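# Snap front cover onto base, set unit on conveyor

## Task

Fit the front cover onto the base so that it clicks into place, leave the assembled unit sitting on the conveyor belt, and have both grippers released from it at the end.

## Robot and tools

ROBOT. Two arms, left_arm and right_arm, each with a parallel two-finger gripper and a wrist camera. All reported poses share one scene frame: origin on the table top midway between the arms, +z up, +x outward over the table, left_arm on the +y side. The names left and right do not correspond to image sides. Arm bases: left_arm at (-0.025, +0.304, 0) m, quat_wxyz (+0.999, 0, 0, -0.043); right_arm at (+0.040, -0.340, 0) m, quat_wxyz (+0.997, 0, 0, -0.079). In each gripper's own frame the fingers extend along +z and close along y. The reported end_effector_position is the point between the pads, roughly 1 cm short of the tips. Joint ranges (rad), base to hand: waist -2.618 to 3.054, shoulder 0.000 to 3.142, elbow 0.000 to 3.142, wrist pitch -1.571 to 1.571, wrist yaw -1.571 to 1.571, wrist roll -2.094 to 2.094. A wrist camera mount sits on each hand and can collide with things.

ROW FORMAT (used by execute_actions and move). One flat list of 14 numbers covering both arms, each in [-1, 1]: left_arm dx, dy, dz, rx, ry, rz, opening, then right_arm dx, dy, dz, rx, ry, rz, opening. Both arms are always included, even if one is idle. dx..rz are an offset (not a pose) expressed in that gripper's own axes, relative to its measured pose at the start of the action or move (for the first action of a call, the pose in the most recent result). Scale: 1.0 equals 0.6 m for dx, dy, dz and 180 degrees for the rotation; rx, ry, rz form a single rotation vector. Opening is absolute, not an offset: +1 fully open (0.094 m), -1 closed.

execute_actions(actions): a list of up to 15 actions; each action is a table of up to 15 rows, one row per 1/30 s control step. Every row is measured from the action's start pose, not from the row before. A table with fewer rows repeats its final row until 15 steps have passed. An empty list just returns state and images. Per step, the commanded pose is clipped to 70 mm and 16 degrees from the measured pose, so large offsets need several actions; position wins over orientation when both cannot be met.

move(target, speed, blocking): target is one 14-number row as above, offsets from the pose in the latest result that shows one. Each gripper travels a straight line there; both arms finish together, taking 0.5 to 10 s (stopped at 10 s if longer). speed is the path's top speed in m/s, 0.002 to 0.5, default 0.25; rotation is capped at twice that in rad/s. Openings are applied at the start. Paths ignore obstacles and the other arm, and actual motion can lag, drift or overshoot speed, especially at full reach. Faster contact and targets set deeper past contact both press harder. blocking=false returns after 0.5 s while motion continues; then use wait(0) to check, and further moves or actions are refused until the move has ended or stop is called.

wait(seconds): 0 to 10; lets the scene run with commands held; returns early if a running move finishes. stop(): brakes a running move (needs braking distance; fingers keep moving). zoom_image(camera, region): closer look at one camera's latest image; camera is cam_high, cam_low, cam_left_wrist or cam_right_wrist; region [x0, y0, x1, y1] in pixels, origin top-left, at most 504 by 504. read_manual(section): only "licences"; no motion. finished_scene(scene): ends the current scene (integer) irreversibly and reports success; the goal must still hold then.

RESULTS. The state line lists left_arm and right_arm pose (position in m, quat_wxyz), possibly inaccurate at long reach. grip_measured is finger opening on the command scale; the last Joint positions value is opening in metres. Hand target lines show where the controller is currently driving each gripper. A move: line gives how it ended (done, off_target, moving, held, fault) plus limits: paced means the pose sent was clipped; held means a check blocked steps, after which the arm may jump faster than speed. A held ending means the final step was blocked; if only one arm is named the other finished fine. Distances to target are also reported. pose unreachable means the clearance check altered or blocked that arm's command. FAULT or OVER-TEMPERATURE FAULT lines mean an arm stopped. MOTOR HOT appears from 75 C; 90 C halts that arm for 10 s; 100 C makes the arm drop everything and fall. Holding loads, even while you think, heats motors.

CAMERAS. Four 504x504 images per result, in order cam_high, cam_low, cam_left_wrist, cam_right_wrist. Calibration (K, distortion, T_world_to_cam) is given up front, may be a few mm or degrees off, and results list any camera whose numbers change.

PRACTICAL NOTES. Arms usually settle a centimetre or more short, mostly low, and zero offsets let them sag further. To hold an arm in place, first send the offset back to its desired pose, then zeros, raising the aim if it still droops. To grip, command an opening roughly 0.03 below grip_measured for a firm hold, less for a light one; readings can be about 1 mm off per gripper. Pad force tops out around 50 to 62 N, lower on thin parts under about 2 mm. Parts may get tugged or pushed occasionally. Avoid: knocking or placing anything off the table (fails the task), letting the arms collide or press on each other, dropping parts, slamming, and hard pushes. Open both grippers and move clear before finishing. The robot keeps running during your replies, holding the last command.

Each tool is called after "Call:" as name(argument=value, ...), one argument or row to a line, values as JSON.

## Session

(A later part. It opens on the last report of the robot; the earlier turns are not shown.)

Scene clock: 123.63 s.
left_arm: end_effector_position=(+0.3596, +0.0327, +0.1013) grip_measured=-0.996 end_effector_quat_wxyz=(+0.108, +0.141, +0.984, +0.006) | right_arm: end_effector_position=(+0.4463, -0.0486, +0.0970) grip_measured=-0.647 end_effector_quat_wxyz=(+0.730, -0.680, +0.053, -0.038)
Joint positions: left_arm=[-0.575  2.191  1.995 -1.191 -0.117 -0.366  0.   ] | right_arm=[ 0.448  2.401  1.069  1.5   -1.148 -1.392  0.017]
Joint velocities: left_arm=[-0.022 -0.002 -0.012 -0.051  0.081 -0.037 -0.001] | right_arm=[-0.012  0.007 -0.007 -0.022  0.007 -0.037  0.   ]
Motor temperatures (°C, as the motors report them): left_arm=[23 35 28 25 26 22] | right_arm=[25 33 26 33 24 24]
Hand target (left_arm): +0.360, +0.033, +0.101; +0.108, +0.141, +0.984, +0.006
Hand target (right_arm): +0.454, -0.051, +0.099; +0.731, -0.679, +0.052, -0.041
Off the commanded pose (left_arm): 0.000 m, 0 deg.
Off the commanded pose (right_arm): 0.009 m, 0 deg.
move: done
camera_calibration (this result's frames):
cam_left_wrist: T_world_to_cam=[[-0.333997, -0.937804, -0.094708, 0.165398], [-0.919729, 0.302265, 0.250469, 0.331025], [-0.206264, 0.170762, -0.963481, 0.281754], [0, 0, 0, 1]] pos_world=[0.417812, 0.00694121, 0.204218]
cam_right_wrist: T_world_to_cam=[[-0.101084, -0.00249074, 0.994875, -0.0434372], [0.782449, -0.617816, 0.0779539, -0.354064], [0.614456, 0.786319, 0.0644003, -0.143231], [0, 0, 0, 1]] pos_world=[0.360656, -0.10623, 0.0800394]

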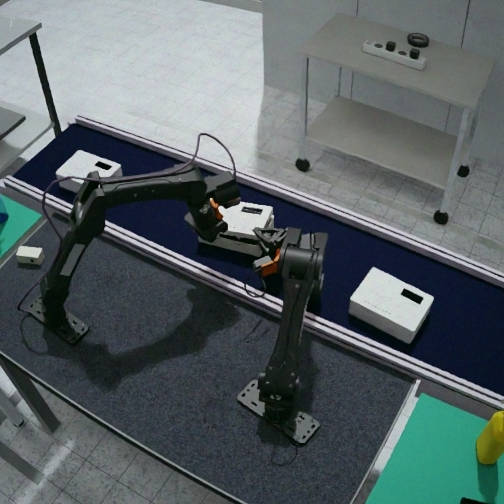

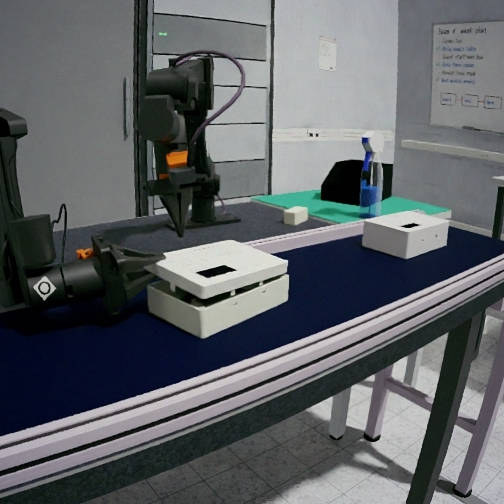

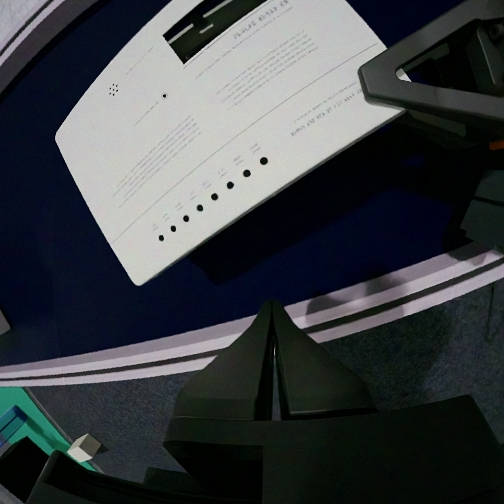

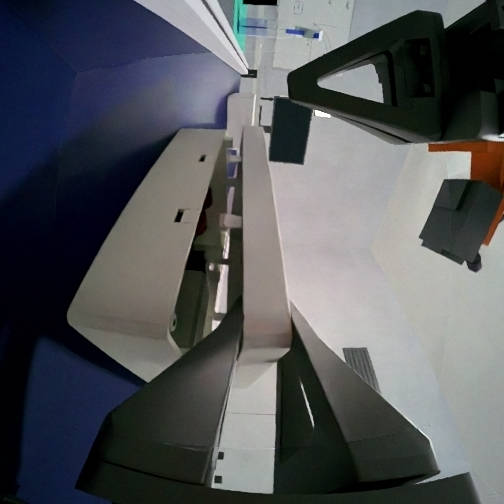

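Call:
move(
  target=[0,0,-0.04,0,0,0,-1, 0,0,0,0,0,0,-0.8],
  speed=0.1,
)

Call:
move(
  target=[-0.18,0.03,0,0,0,0,-1, 0,0.025,0,0,0,0,-0.8],
  speed=0.08,
)

Call:
zoom_image(
  camera="cam_low",
  region=[110, 235, 300, 345],
)

Call:
zoom_image(
  camera="cam_right_wrist",
  region=[60, 100, 300, 340],
)

Scene clock: 124.77 s.
left_arm: end_effector_position=(+0.3556, +0.0358, +0.1142) grip_measured=-0.996 end_effector_quat_wxyz=(+0.101, +0.141, +0.985, +0.010) | right_arm: end_effector_position=(+0.4463, -0.0486, +0.0970) grip_measured=-0.647 end_effector_quat_wxyz=(+0.730, -0.680, +0.053, -0.038)
Joint positions: left_arm=[-0.575  2.191  2.049 -1.262 -0.117 -0.366  0.   ] | right_arm=[ 0.448  2.401  1.069  1.5   -1.148 -1.392  0.017]
Joint velocities: left_arm=[-0.007  0.002 -0.012 -0.022  0.007 -0.037 -0.001] | right_arm=[-0.017 -0.007 -0.007  0.051  0.007 -0.022  0.   ]
Motor temperatures (°C, as the motors report them): left_arm=[23 35 28 25 26 22] | right_arm=[25 33 26 33 24 24]
Hand target (left_arm): +0.354, +0.033, +0.125; +0.108, +0.141, +0.984, +0.006
Hand target (right_arm): +0.446, -0.049, +0.097; +0.730, -0.680, +0.052, -0.038
Off the commanded pose (left_arm): 0.011 m, 1 deg.
Off the commanded pose (right_arm): 0.000 m, 0 deg.
move: off_target (left_arm)
camera_calibration (this result's frames):
cam_left_wrist: T_world_to_cam=[[-0.335287, -0.936803, -0.0999167, 0.169212], [-0.916306, 0.299609, 0.26574, 0.320316], [-0.21901, 0.180653, -0.958853, 0.296488], [0, 0, 0, 1]] pos_world=[0.415176, 0.00898719, 0.216075]
cam_right_wrist: T_world_to_cam=[[-0.101084, -0.00249074, 0.994875, -0.0434372], [0.782449, -0.617816, 0.0779539, -0.354064], [0.614456, 0.786319, 0.0644003, -0.143231], [0, 0, 0, 1]] pos_world=[0.360656, -0.10623, 0.0800394]

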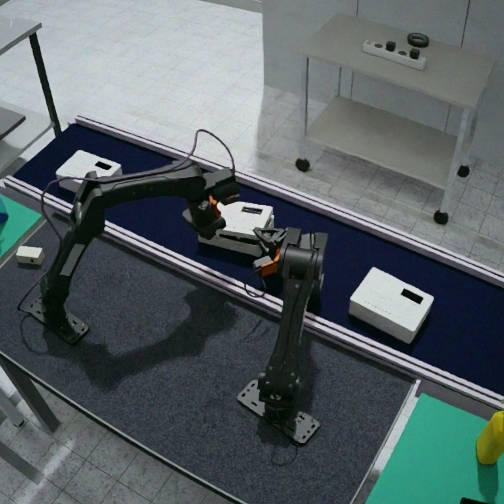

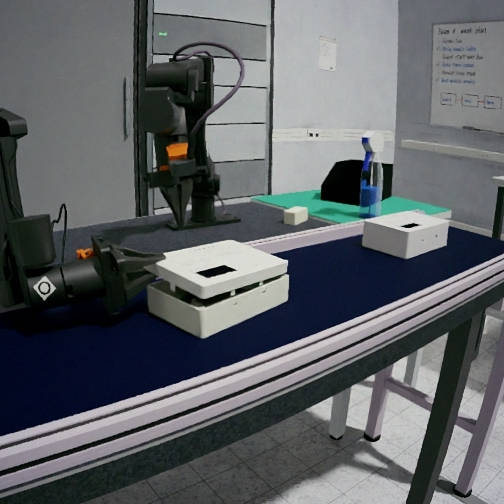

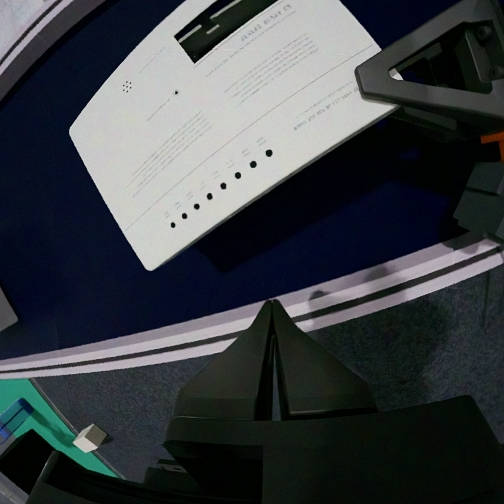

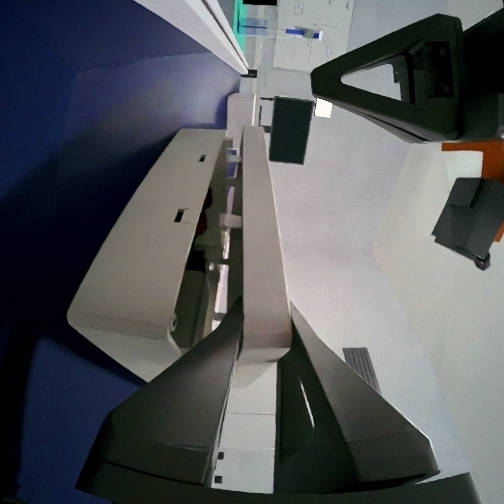

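Scene clock: 126.63 s.
left_arm: end_effector_position=(+0.4539, +0.0244, +0.1335) grip_measured=-0.996 end_effector_quat_wxyz=(+0.176, +0.145, +0.973, -0.017) | right_arm: end_effector_position=(+0.4443, -0.0492, +0.0874) grip_measured=-0.647 end_effector_quat_wxyz=(+0.731, -0.679, +0.048, -0.042)
Joint positions: left_arm=[-0.48   2.614  2.849 -1.467 -0.111 -0.25   0.   ] | right_arm=[ 0.448  2.436  1.069  1.545 -1.148 -1.395  0.017]
Joint velocities: left_arm=[ 0.002 -0.012  0.007 -0.007 -0.051  0.037 -0.001] | right_arm=[-0.007 -0.012 -0.012  0.022 -0.066  0.007  0.001]
Motor temperatures (°C, as the motors report them): left_arm=[23 35 28 25 26 22] | right_arm=[25 33 26 33 24 24]
Hand target (left_arm): +0.461, +0.023, +0.136; +0.188, +0.145, +0.971, -0.025
Hand target (right_arm): +0.446, -0.048, +0.082; +0.730, -0.680, +0.053, -0.038
Off the commanded pose (left_arm): 0.009 m, 9 deg.
Off the commanded pose (right_arm): 0.006 m, 1 deg.
elbow stopped short (left arm): the move would have taken joint 3 (elbow) straighter than the controller allows; a more bent joint 3 avoids this.
move: off_target (left_arm)
camera_calibration (this result's frames):
cam_left_wrist: T_world_to_cam=[[-0.339957, -0.937073, -0.0795165, 0.192818], [-0.937275, 0.330667, 0.110336, 0.438217], [-0.0770995, 0.112038, -0.990708, 0.280044], [0, 0, 0, 1]] pos_world=[0.497871, 0.00440486, 0.244423]
cam_right_wrist: T_world_to_cam=[[-0.113538, -0.00489232, 0.993522, -0.0285513], [0.781287, -0.618185, 0.0862404, -0.352361], [0.613758, 0.786017, 0.07401, -0.141485], [0, 0, 0, 1]] pos_world=[0.358891, -0.106755, 0.0692254]

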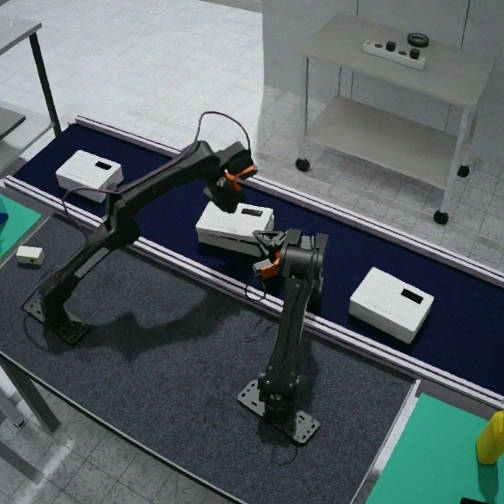

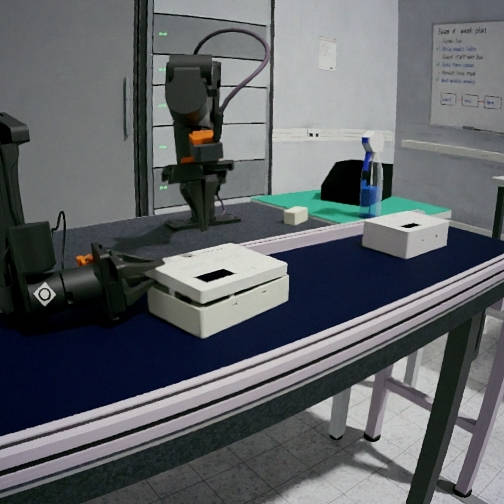

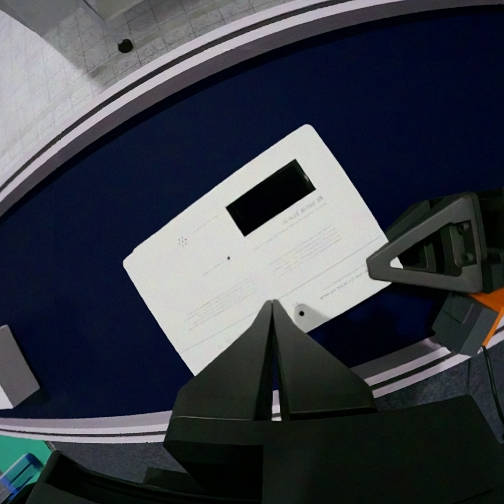

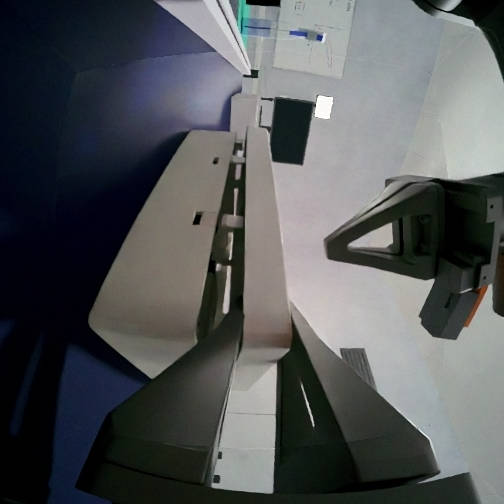

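Region (110, 235, 300, 345) of cam_low's 504x504 image, scaled by 2.653, with more detail than that image has; it fills the top 292 rows of this view, and the rest is white.

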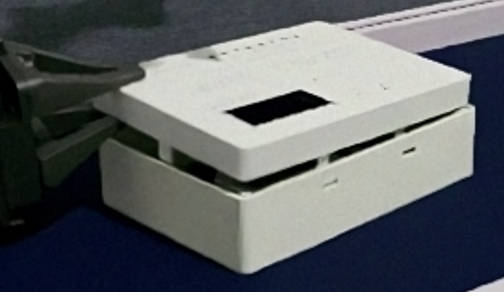

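Region (60, 100, 300, 340) of cam_right_wrist's 504x504 image, scaled by 2.100, with more detail than that image has.

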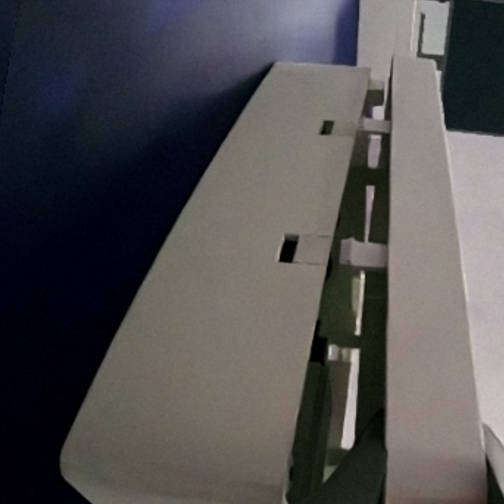

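Call:
move(
  target=[0,0,0,0,0,0,-1, 0.018,0,0,0,0.006,0,-0.8],
  speed=0.04,
)

Call:
zoom_image(
  camera="cam_low",
  region=[110, 235, 300, 345],
)

Call:
zoom_image(
  camera="cam_right_wrist",
  region=[60, 100, 300, 340],
)

Call:
zoom_image(
  camera="cam_left_wrist",
  region=[100, 100, 420, 400],
)

Scene clock: 127.57 s.
left_arm: end_effector_position=(+0.4541, +0.0242, +0.1335) grip_measured=-0.996 end_effector_quat_wxyz=(+0.176, +0.146, +0.973, -0.017) | right_arm: end_effector_position=(+0.4443, -0.0492, +0.0875) grip_measured=-0.647 end_effector_quat_wxyz=(+0.731, -0.679, +0.046, -0.044)
Joint positions: left_arm=[-0.48   2.614  2.849 -1.466 -0.111 -0.249  0.   ] | right_arm=[ 0.448  2.436  1.069  1.546 -1.148 -1.4    0.017]
Joint velocities: left_arm=[ 0.002 -0.007  0.012 -0.022 -0.037 -0.007 -0.   ] | right_arm=[ 0.002  0.007  0.012 -0.022 -0.051 -0.066 -0.001]
Motor temperatures (°C, as the motors report them): left_arm=[23 35 28 25 26 22] | right_arm=[25 33 26 33 24 24]
Hand target (left_arm): +0.454, +0.024, +0.133; +0.176, +0.146, +0.973, -0.017
Hand target (right_arm): +0.455, -0.051, +0.087; +0.731, -0.679, +0.055, -0.048
Off the commanded pose (left_arm): 0.000 m, 0 deg.
Off the commanded pose (right_arm): 0.011 m, 1 deg.
move: off_target (right_arm)
camera_calibration (this result's frames):
cam_left_wrist: T_world_to_cam=[[-0.340545, -0.936858, -0.0795347, 0.193032], [-0.937152, 0.331376, 0.109253, 0.438537], [-0.0759985, 0.111742, -0.990827, 0.279693], [0, 0, 0, 1]] pos_world=[0.497968, 0.00426974, 0.244569]
cam_right_wrist: T_world_to_cam=[[-0.119139, -0.00444038, 0.992868, -0.0260927], [0.780565, -0.618431, 0.0908977, -0.352458], [0.613616, 0.785827, 0.077145, -0.141698], [0, 0, 0, 1]] pos_world=[0.358956, -0.106737, 0.0688754]

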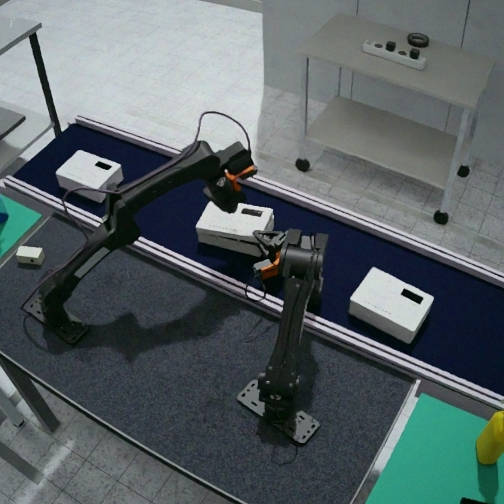

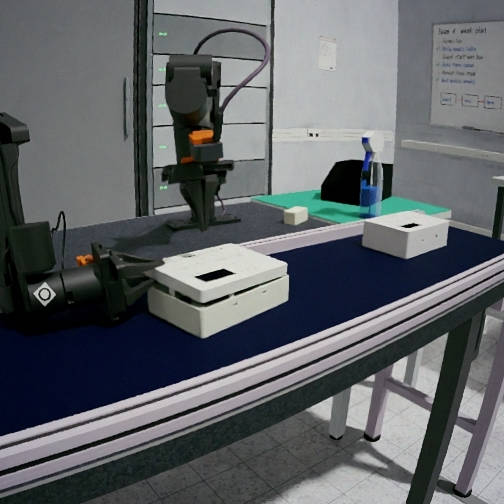

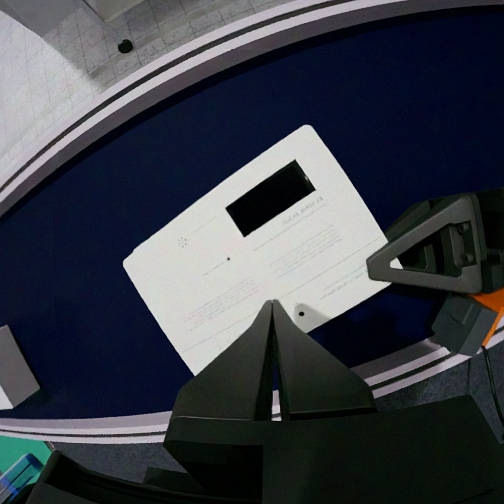

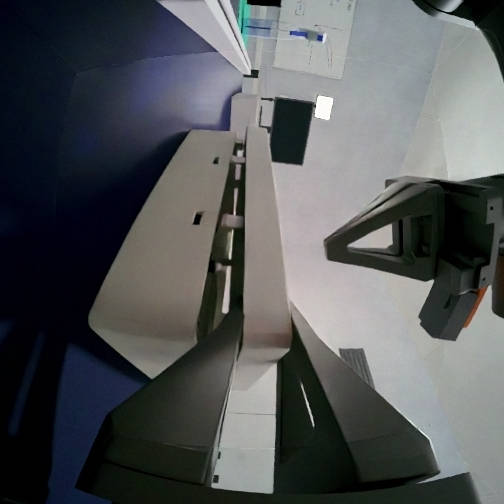

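Region (110, 235, 300, 345) of cam_low's 504x504 image, scaled by 2.653, with more detail than that image has; it fills the top 292 rows of this view, and the rest is white.

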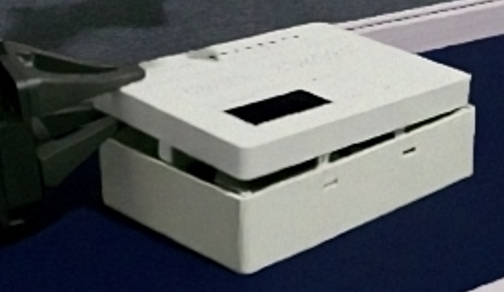

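Region (60, 100, 300, 340) of cam_right_wrist's 504x504 image, scaled by 2.100, with more detail than that image has.

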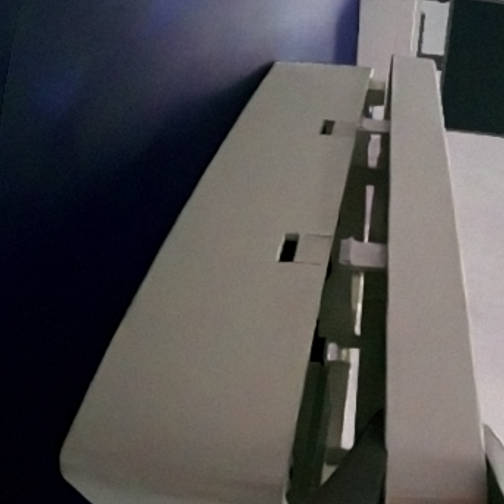

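Region (100, 100, 420, 400) of cam_left_wrist's 504x504 image, scaled by 1.575, with more detail than that image has; it fills the top 472 rows of this view, and the rest is white.

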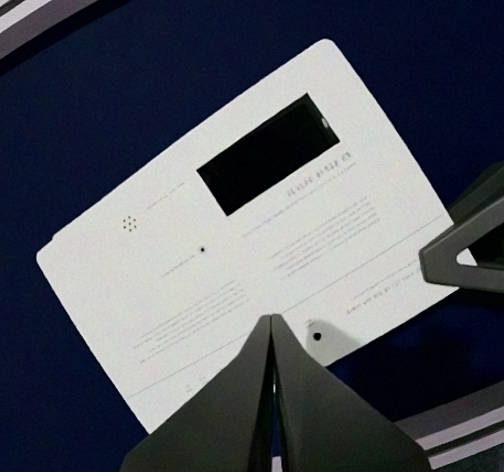

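Call:
move(
  target=[0,0,0,0,0,0,-1, 0.026,-0.006,0,0,0.015,0,-0.8],
  speed=0.04,
)

Call:
zoom_image(
  camera="cam_low",
  region=[110, 235, 300, 345],
)

Call:
zoom_image(
  camera="cam_right_wrist",
  region=[60, 100, 300, 340],
)

Call:
zoom_image(
  camera="cam_left_wrist",
  region=[100, 100, 420, 400],
)

Scene clock: 128.60 s.
left_arm: end_effector_position=(+0.4541, +0.0242, +0.1335) grip_measured=-0.996 end_effector_quat_wxyz=(+0.176, +0.146, +0.973, -0.017) | right_arm: end_effector_position=(+0.4455, -0.0493, +0.0866) grip_measured=-0.647 end_effector_quat_wxyz=(+0.730, -0.680, +0.047, -0.048)
Joint positions: left_arm=[-0.48   2.614  2.849 -1.466 -0.111 -0.249  0.   ] | right_arm=[ 0.448  2.436  1.069  1.539 -1.142 -1.412  0.017]
Joint velocities: left_arm=[-0.002  0.007 -0.032 -0.022 -0.081 -0.022 -0.001] | right_arm=[ 0.042 -0.007 -0.002 -0.095 -0.007 -0.095  0.001]
Motor temperatures (°C, as the motors report them): left_arm=[23 35 28 25 26 22] | right_arm=[25 33 26 33 24 24]
Hand target (left_arm): +0.454, +0.024, +0.134; +0.176, +0.146, +0.973, -0.017
Hand target (right_arm): +0.459, -0.052, +0.091; +0.730, -0.678, +0.063, -0.060
Off the commanded pose (left_arm): 0.000 m, 0 deg.
Off the commanded pose (right_arm): 0.015 m, 2 deg.
move: off_target (right_arm)
camera_calibration (this result's frames):
cam_left_wrist: T_world_to_cam=[[-0.340545, -0.936858, -0.0795347, 0.193032], [-0.937152, 0.331376, 0.109253, 0.438537], [-0.0759985, 0.111742, -0.990827, 0.279693], [0, 0, 0, 1]] pos_world=[0.497968, 0.00426974, 0.244569]
cam_right_wrist: T_world_to_cam=[[-0.12396, -0.000970216, 0.992287, -0.0227243], [0.776068, -0.623247, 0.09634, -0.352055], [0.618347, 0.782024, 0.0780109, -0.144647], [0, 0, 0, 1]] pos_world=[0.359843, -0.106322, 0.0677501]

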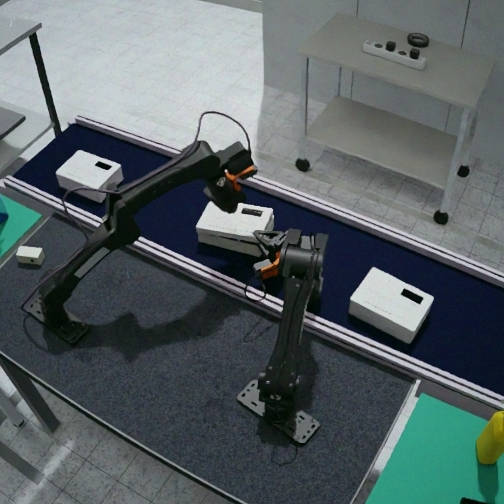

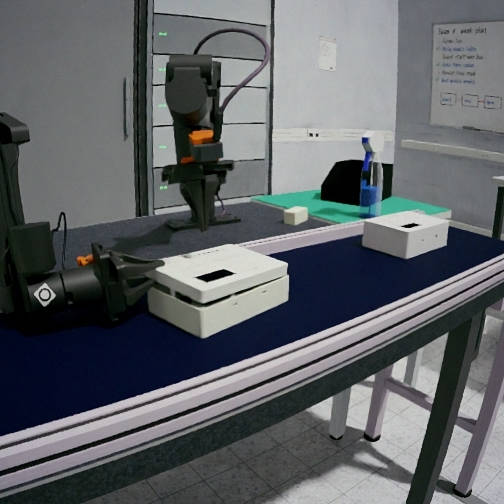

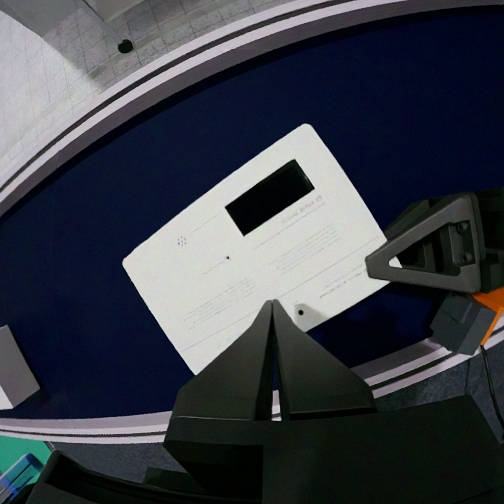

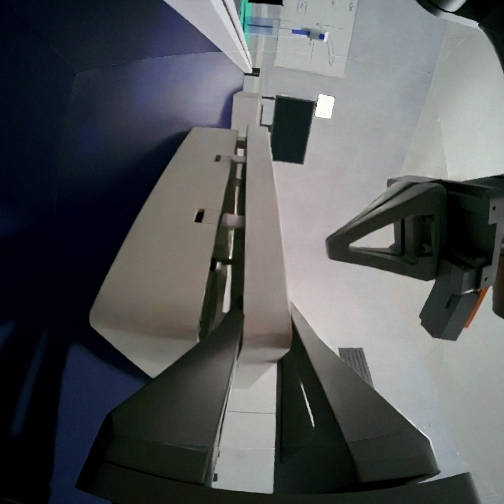

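Region (110, 235, 300, 345) of cam_low's 504x504 image, scaled by 2.653, with more detail than that image has; it fills the top 292 rows of this view, and the rest is white.

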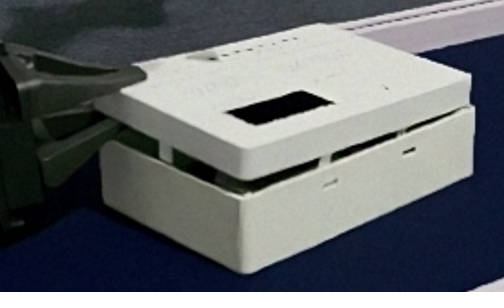

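Region (60, 100, 300, 340) of cam_right_wrist's 504x504 image, scaled by 2.100, with more detail than that image has.

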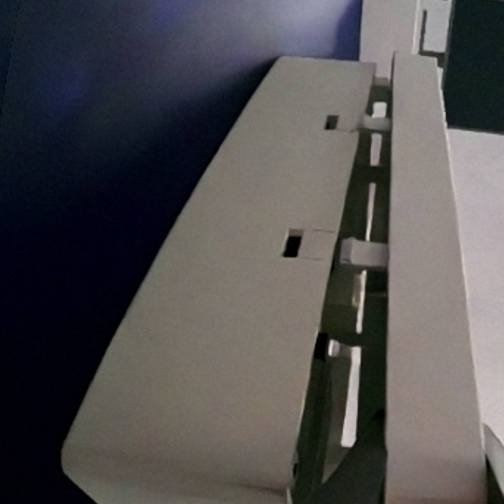

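Region (100, 100, 420, 400) of cam_left_wrist's 504x504 image, scaled by 1.575, with more detail than that image has; it fills the top 472 rows of this view, and the rest is white.

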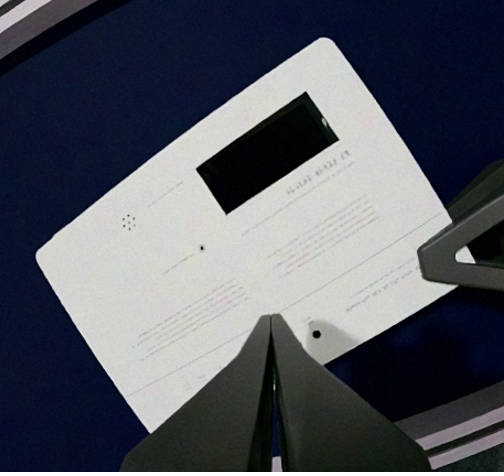

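Call:
move(
  target=[0,0,0,0,0,0,-1, 0.02,-0.006,0,0,0.02,0,-0.8],
  speed=0.04,
)

Call:
zoom_image(
  camera="cam_low",
  region=[110, 235, 300, 345],
)

Call:
zoom_image(
  camera="cam_right_wrist",
  region=[60, 100, 300, 340],
)

Scene clock: 129.80 s.
left_arm: end_effector_position=(+0.4541, +0.0242, +0.1335) grip_measured=-0.996 end_effector_quat_wxyz=(+0.176, +0.146, +0.973, -0.017) | right_arm: end_effector_position=(+0.4477, -0.0496, +0.0867) grip_measured=-0.647 end_effector_quat_wxyz=(+0.730, -0.679, +0.048, -0.056)
Joint positions: left_arm=[-0.48   2.614  2.849 -1.466 -0.111 -0.249  0.   ] | right_arm=[ 0.448  2.436  1.069  1.537 -1.13  -1.424  0.017]
Joint velocities: left_arm=[-0.017 -0.007 -0.022  0.007 -0.081  0.037 -0.   ] | right_arm=[-0.007 -0.002 -0.002  0.037 -0.007 -0.022 -0.   ]
Motor temperatures (°C, as the motors report them): left_arm=[23 35 28 25 26 22] | right_arm=[25 33 26 33 24 24]
Hand target (left_arm): +0.454, +0.024, +0.134; +0.176, +0.146, +0.973, -0.017
Hand target (right_arm): +0.457, -0.052, +0.090; +0.729, -0.678, +0.069, -0.069
Off the commanded pose (left_arm): 0.000 m, 0 deg.
Off the commanded pose (right_arm): 0.010 m, 3 deg.
move: off_target (right_arm)
camera_calibration (this result's frames):
cam_left_wrist: T_world_to_cam=[[-0.340545, -0.936858, -0.0795347, 0.193032], [-0.937152, 0.331376, 0.109253, 0.438537], [-0.0759985, 0.111742, -0.990827, 0.279693], [0, 0, 0, 1]] pos_world=[0.497968, 0.00426974, 0.244569]
cam_right_wrist: T_world_to_cam=[[-0.133126, 0.000874755, 0.991099, -0.0182203], [0.766817, -0.633456, 0.10356, -0.350988], [0.627908, 0.773778, 0.083659, -0.150964], [0, 0, 0, 1]] pos_world=[0.36151, -0.105507, 0.0670359]

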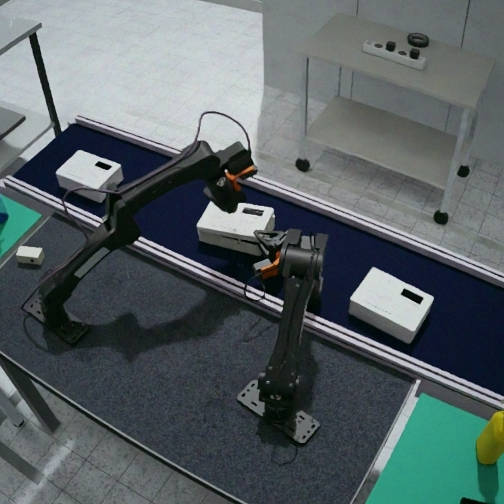

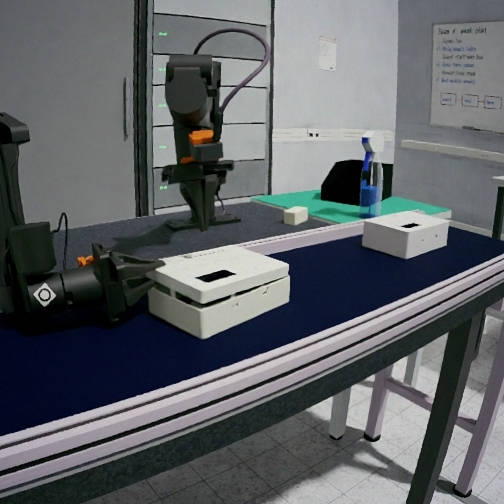

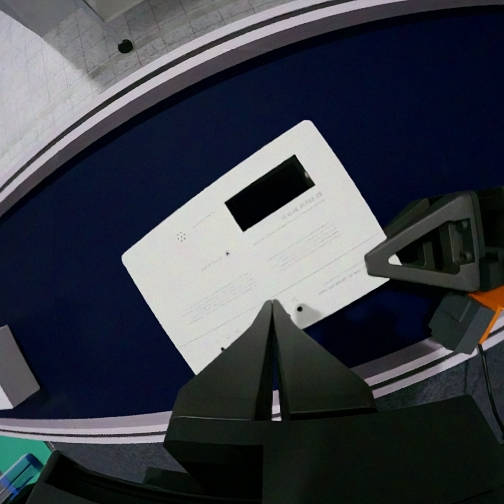

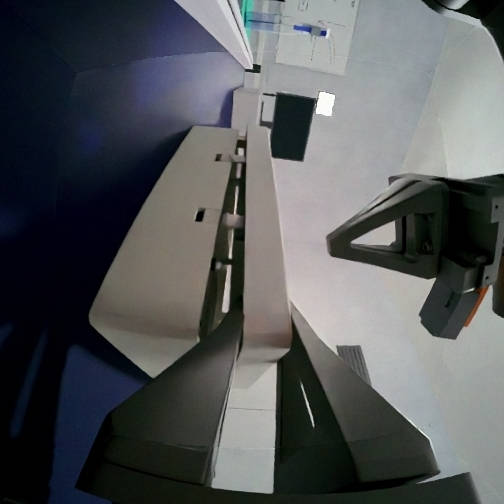

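Region (110, 235, 300, 345) of cam_low's 504x504 image, scaled by 2.653, with more detail than that image has; it fills the top 292 rows of this view, and the rest is white.

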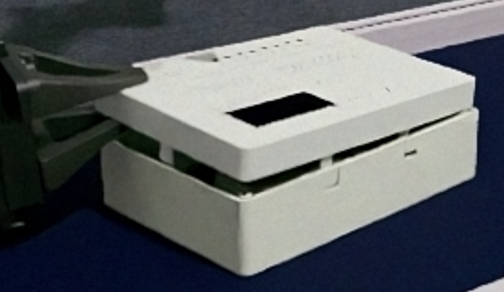

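Region (60, 100, 300, 340) of cam_right_wrist's 504x504 image, scaled by 2.100, with more detail than that image has.

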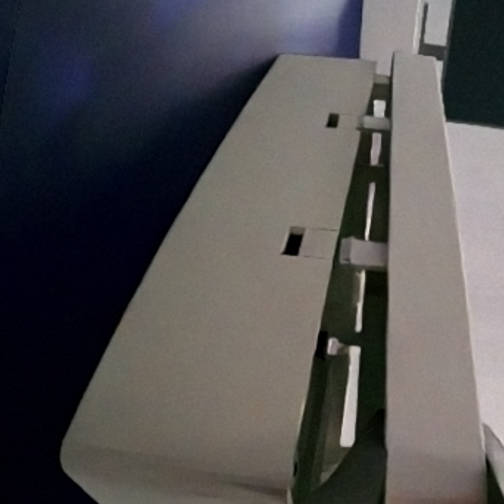

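Call:
move(
  target=[0,0,0,0,0,0,-1, 0,-0.022,0,0,0,0,-0.8],
  speed=0.04,
)

Call:
move(
  target=[0,0,0,0,0,0,-1, 0,0,0,0,0.02,0,-0.8],
  speed=0.04,
)

Call:
zoom_image(
  camera="cam_low",
  region=[110, 235, 300, 345],
)

Call:
zoom_image(
  camera="cam_right_wrist",
  region=[60, 100, 300, 340],
)

Scene clock: 130.83 s.
left_arm: end_effector_position=(+0.4541, +0.0242, +0.1335) grip_measured=-0.996 end_effector_quat_wxyz=(+0.176, +0.146, +0.973, -0.017) | right_arm: end_effector_position=(+0.4482, -0.0493, +0.0922) grip_measured=-0.647 end_effector_quat_wxyz=(+0.730, -0.680, +0.047, -0.055)
Joint positions: left_arm=[-0.48   2.614  2.849 -1.466 -0.111 -0.249  0.   ] | right_arm=[ 0.448  2.417  1.069  1.517 -1.133 -1.424  0.017]
Joint velocities: left_arm=[-0.002 -0.002 -0.012 -0.095 -0.022 -0.022  0.   ] | right_arm=[-0.007 -0.007 -0.007 -0.007 -0.007  0.007 -0.   ]
Motor temperatures (°C, as the motors report them): left_arm=[23 35 28 25 26 22] | right_arm=[25 33 26 33 24 24]
Hand target (left_arm): +0.454, +0.024, +0.134; +0.176, +0.146, +0.973, -0.017
Hand target (right_arm): +0.448, -0.051, +0.100; +0.730, -0.679, +0.047, -0.056
Off the commanded pose (left_arm): 0.000 m, 0 deg.
Off the commanded pose (right_arm): 0.008 m, 0 deg.
move: done
camera_calibration (this result's frames):
cam_left_wrist: T_world_to_cam=[[-0.340545, -0.936858, -0.0795347, 0.193032], [-0.937152, 0.331376, 0.109253, 0.438537], [-0.0759985, 0.111742, -0.990827, 0.279693], [0, 0, 0, 1]] pos_world=[0.497968, 0.00426974, 0.244569]
cam_right_wrist: T_world_to_cam=[[-0.132198, 0.00145248, 0.991222, -0.0239957], [0.768799, -0.631066, 0.103459, -0.352435], [0.625677, 0.775728, 0.0823093, -0.150791], [0, 0, 0, 1]] pos_world=[0.362126, -0.105402, 0.0726591]

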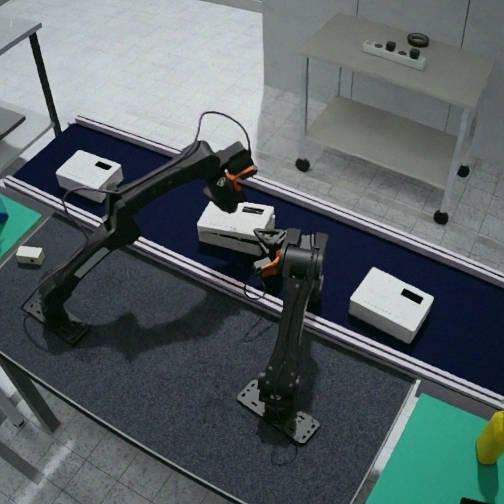

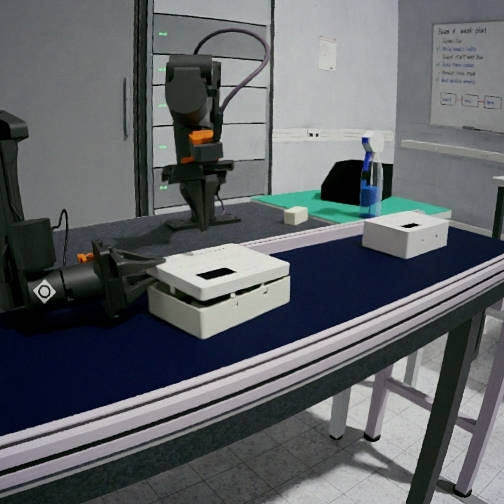

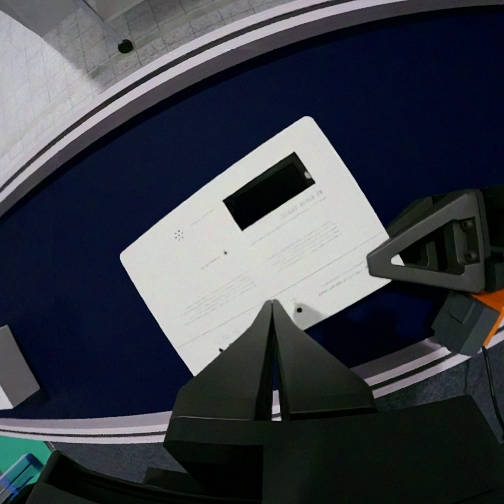

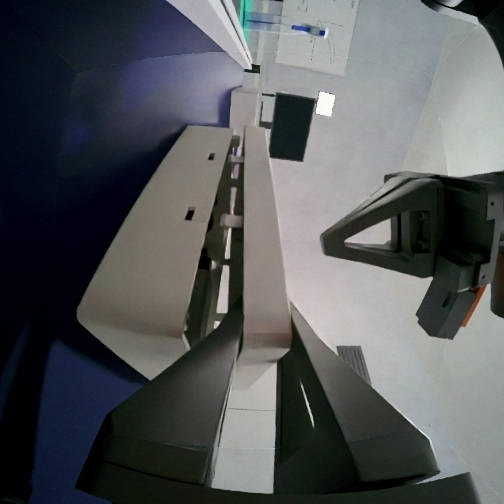

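Scene clock: 131.87 s.
left_arm: end_effector_position=(+0.4541, +0.0242, +0.1335) grip_measured=-0.996 end_effector_quat_wxyz=(+0.176, +0.146, +0.973, -0.017) | right_arm: end_effector_position=(+0.4483, -0.0509, +0.0885) grip_measured=-0.647 end_effector_quat_wxyz=(+0.729, -0.679, +0.058, -0.068)
Joint positions: left_arm=[-0.48   2.614  2.849 -1.466 -0.111 -0.249  0.   ] | right_arm=[ 0.451  2.417  1.042  1.532 -1.095 -1.439  0.017]
Joint velocities: left_arm=[-0.007  0.002 -0.007  0.007  0.037  0.125  0.001] | right_arm=[ 0.022 -0.012  0.007  0.007  0.066  0.037 -0.001]
Motor temperatures (°C, as the motors report them): left_arm=[23 35 28 25 26 22] | right_arm=[25 34 26 33 24 24]
Hand target (left_arm): +0.454, +0.024, +0.134; +0.176, +0.146, +0.973, -0.017
Hand target (right_arm): +0.448, -0.050, +0.092; +0.728, -0.678, +0.069, -0.076
Off the commanded pose (left_arm): 0.000 m, 0 deg.
Off the commanded pose (right_arm): 0.004 m, 2 deg.
move: done
camera_calibration (this result's frames):
cam_left_wrist: T_world_to_cam=[[-0.340545, -0.936858, -0.0795347, 0.193032], [-0.937152, 0.331376, 0.109253, 0.438537], [-0.0759985, 0.111742, -0.990827, 0.279693], [0, 0, 0, 1]] pos_world=[0.497968, 0.00426974, 0.244569]
cam_right_wrist: T_world_to_cam=[[-0.133604, 0.0060605, 0.991016, -0.0194095], [0.745653, -0.658081, 0.10455, -0.344235], [0.652803, 0.752923, 0.0834034, -0.162744], [0, 0, 0, 1]] pos_world=[0.360327, -0.103883, 0.0687984]

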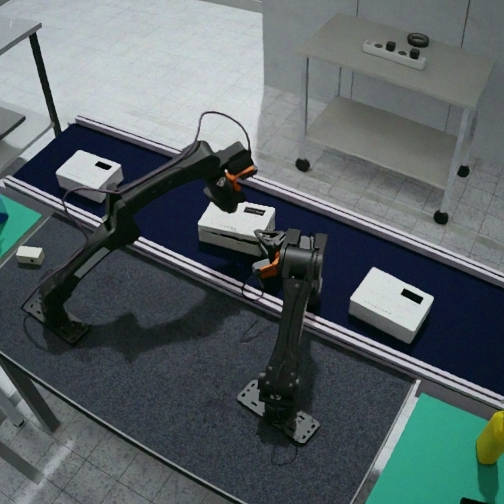

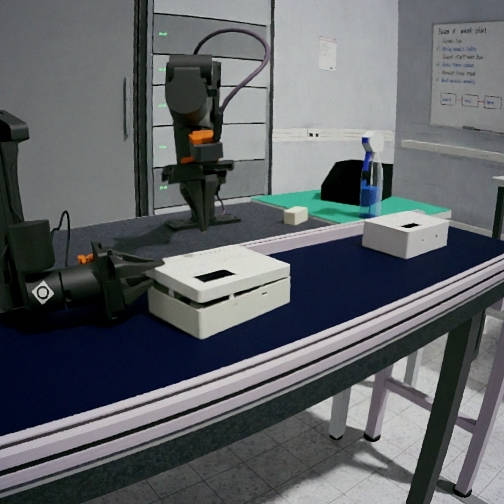

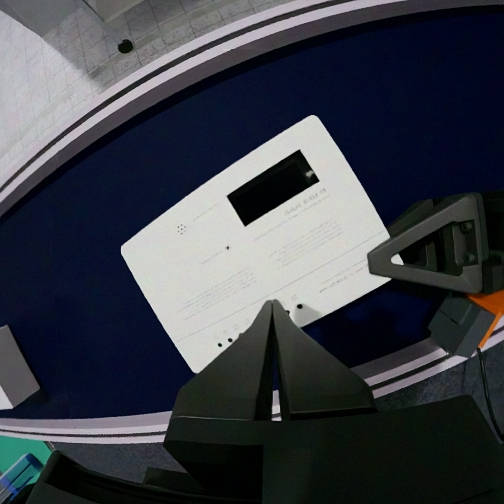

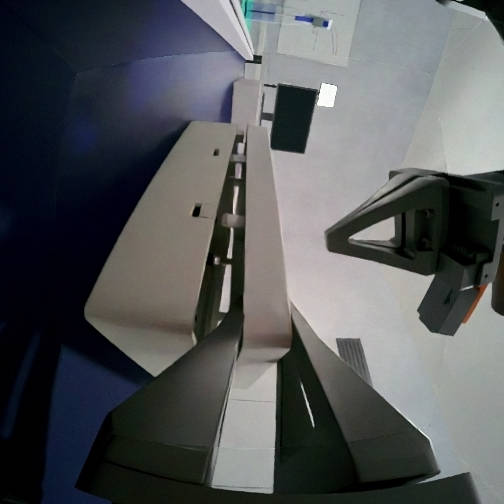

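Region (110, 235, 300, 345) of cam_low's 504x504 image, scaled by 2.653, with more detail than that image has; it fills the top 292 rows of this view, and the rest is white.

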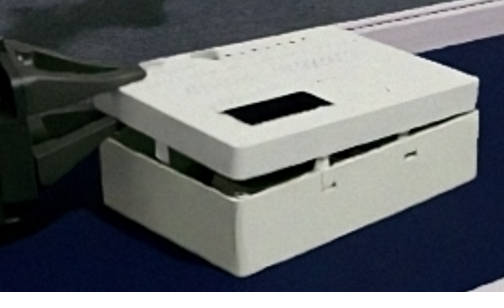

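Region (60, 100, 300, 340) of cam_right_wrist's 504x504 image, scaled by 2.100, with more detail than that image has.

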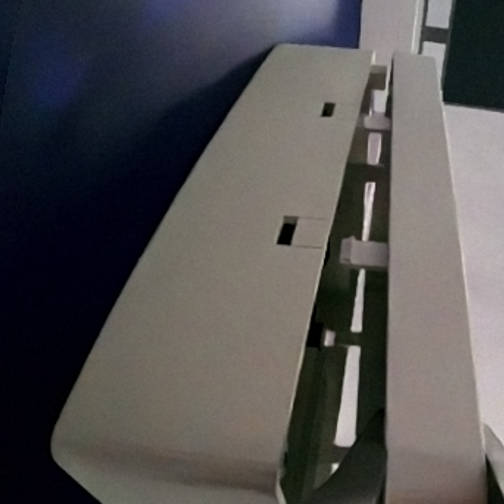

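Call:
move(
  target=[0,0,0,0,0,0,-1, 0,0,0.016,0,0,0,-0.8],
  speed=0.04,
)

Call:
zoom_image(
  camera="cam_low",
  region=[110, 235, 300, 345],
)

Call:
zoom_image(
  camera="cam_right_wrist",
  region=[60, 100, 300, 340],
)

Scene clock: 132.80 s.
left_arm: end_effector_position=(+0.4541, +0.0242, +0.1335) grip_measured=-0.996 end_effector_quat_wxyz=(+0.176, +0.146, +0.973, -0.017) | right_arm: end_effector_position=(+0.4476, -0.0486, +0.0889) grip_measured=-0.647 end_effector_quat_wxyz=(+0.729, -0.678, +0.058, -0.068)
Joint positions: left_arm=[-0.48   2.614  2.849 -1.466 -0.111 -0.249  0.   ] | right_arm=[ 0.457  2.417  1.042  1.534 -1.088 -1.439  0.017]
Joint velocities: left_arm=[-0.017 -0.002 -0.012 -0.007 -0.022  0.007  0.001] | right_arm=[-0.002 -0.002 -0.022 -0.081  0.022  0.007  0.001]
Motor temperatures (°C, as the motors report them): left_arm=[23 36 28 25 26 22] | right_arm=[25 34 26 33 24 24]
Hand target (left_arm): +0.454, +0.024, +0.134; +0.176, +0.146, +0.973, -0.017
Hand target (right_arm): +0.450, -0.041, +0.089; +0.729, -0.679, +0.058, -0.068
Off the commanded pose (left_arm): 0.000 m, 0 deg.
Off the commanded pose (right_arm): 0.008 m, 0 deg.
move: done
camera_calibration (this result's frames):
cam_left_wrist: T_world_to_cam=[[-0.340545, -0.936858, -0.0795347, 0.193032], [-0.937152, 0.331376, 0.109253, 0.438537], [-0.0759985, 0.111742, -0.990827, 0.279693], [0, 0, 0, 1]] pos_world=[0.497968, 0.00426974, 0.244569]
cam_right_wrist: T_world_to_cam=[[-0.134776, 0.00470501, 0.990865, -0.019429], [0.745579, -0.658167, 0.104538, -0.342188], [0.652647, 0.752857, 0.0851972, -0.164094], [0, 0, 0, 1]] pos_world=[0.359605, -0.101586, 0.0690034]

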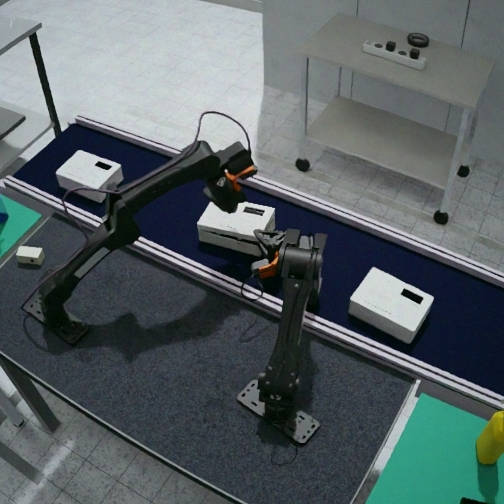

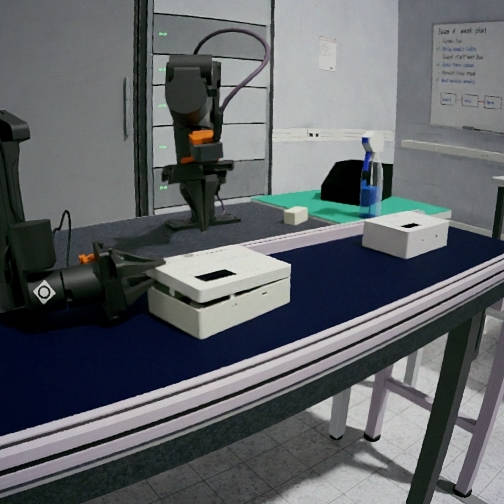

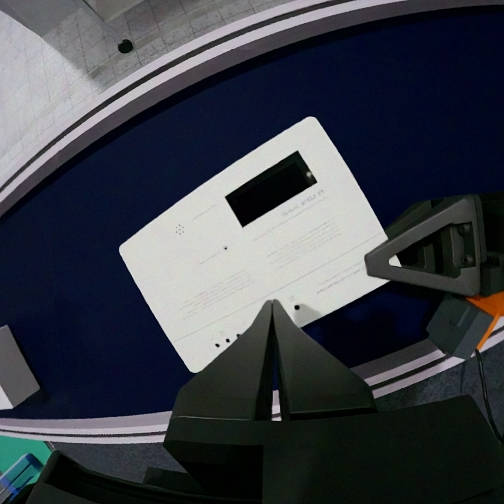

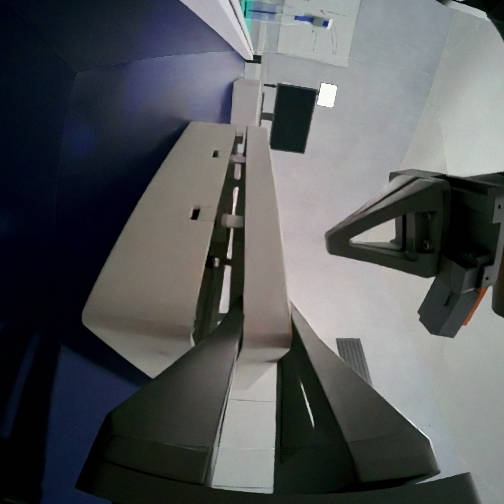

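Region (110, 235, 300, 345) of cam_low's 504x504 image, scaled by 2.653, with more detail than that image has; it fills the top 292 rows of this view, and the rest is white.

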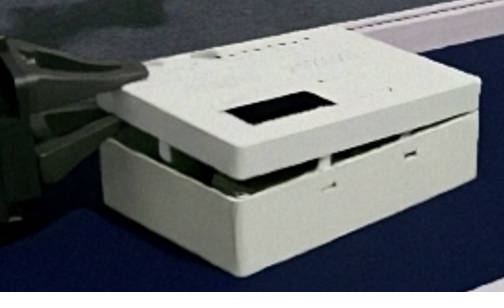

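Region (60, 100, 300, 340) of cam_right_wrist's 504x504 image, scaled by 2.100, with more detail than that image has.

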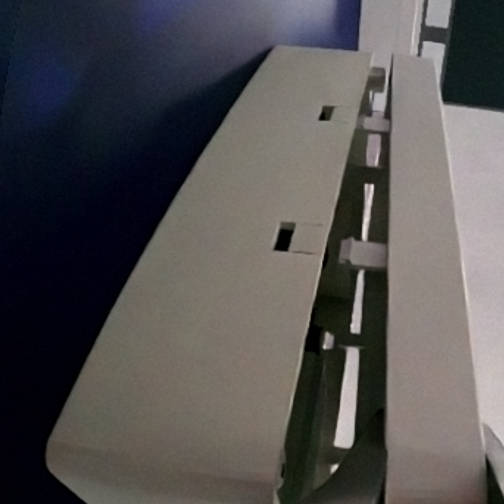

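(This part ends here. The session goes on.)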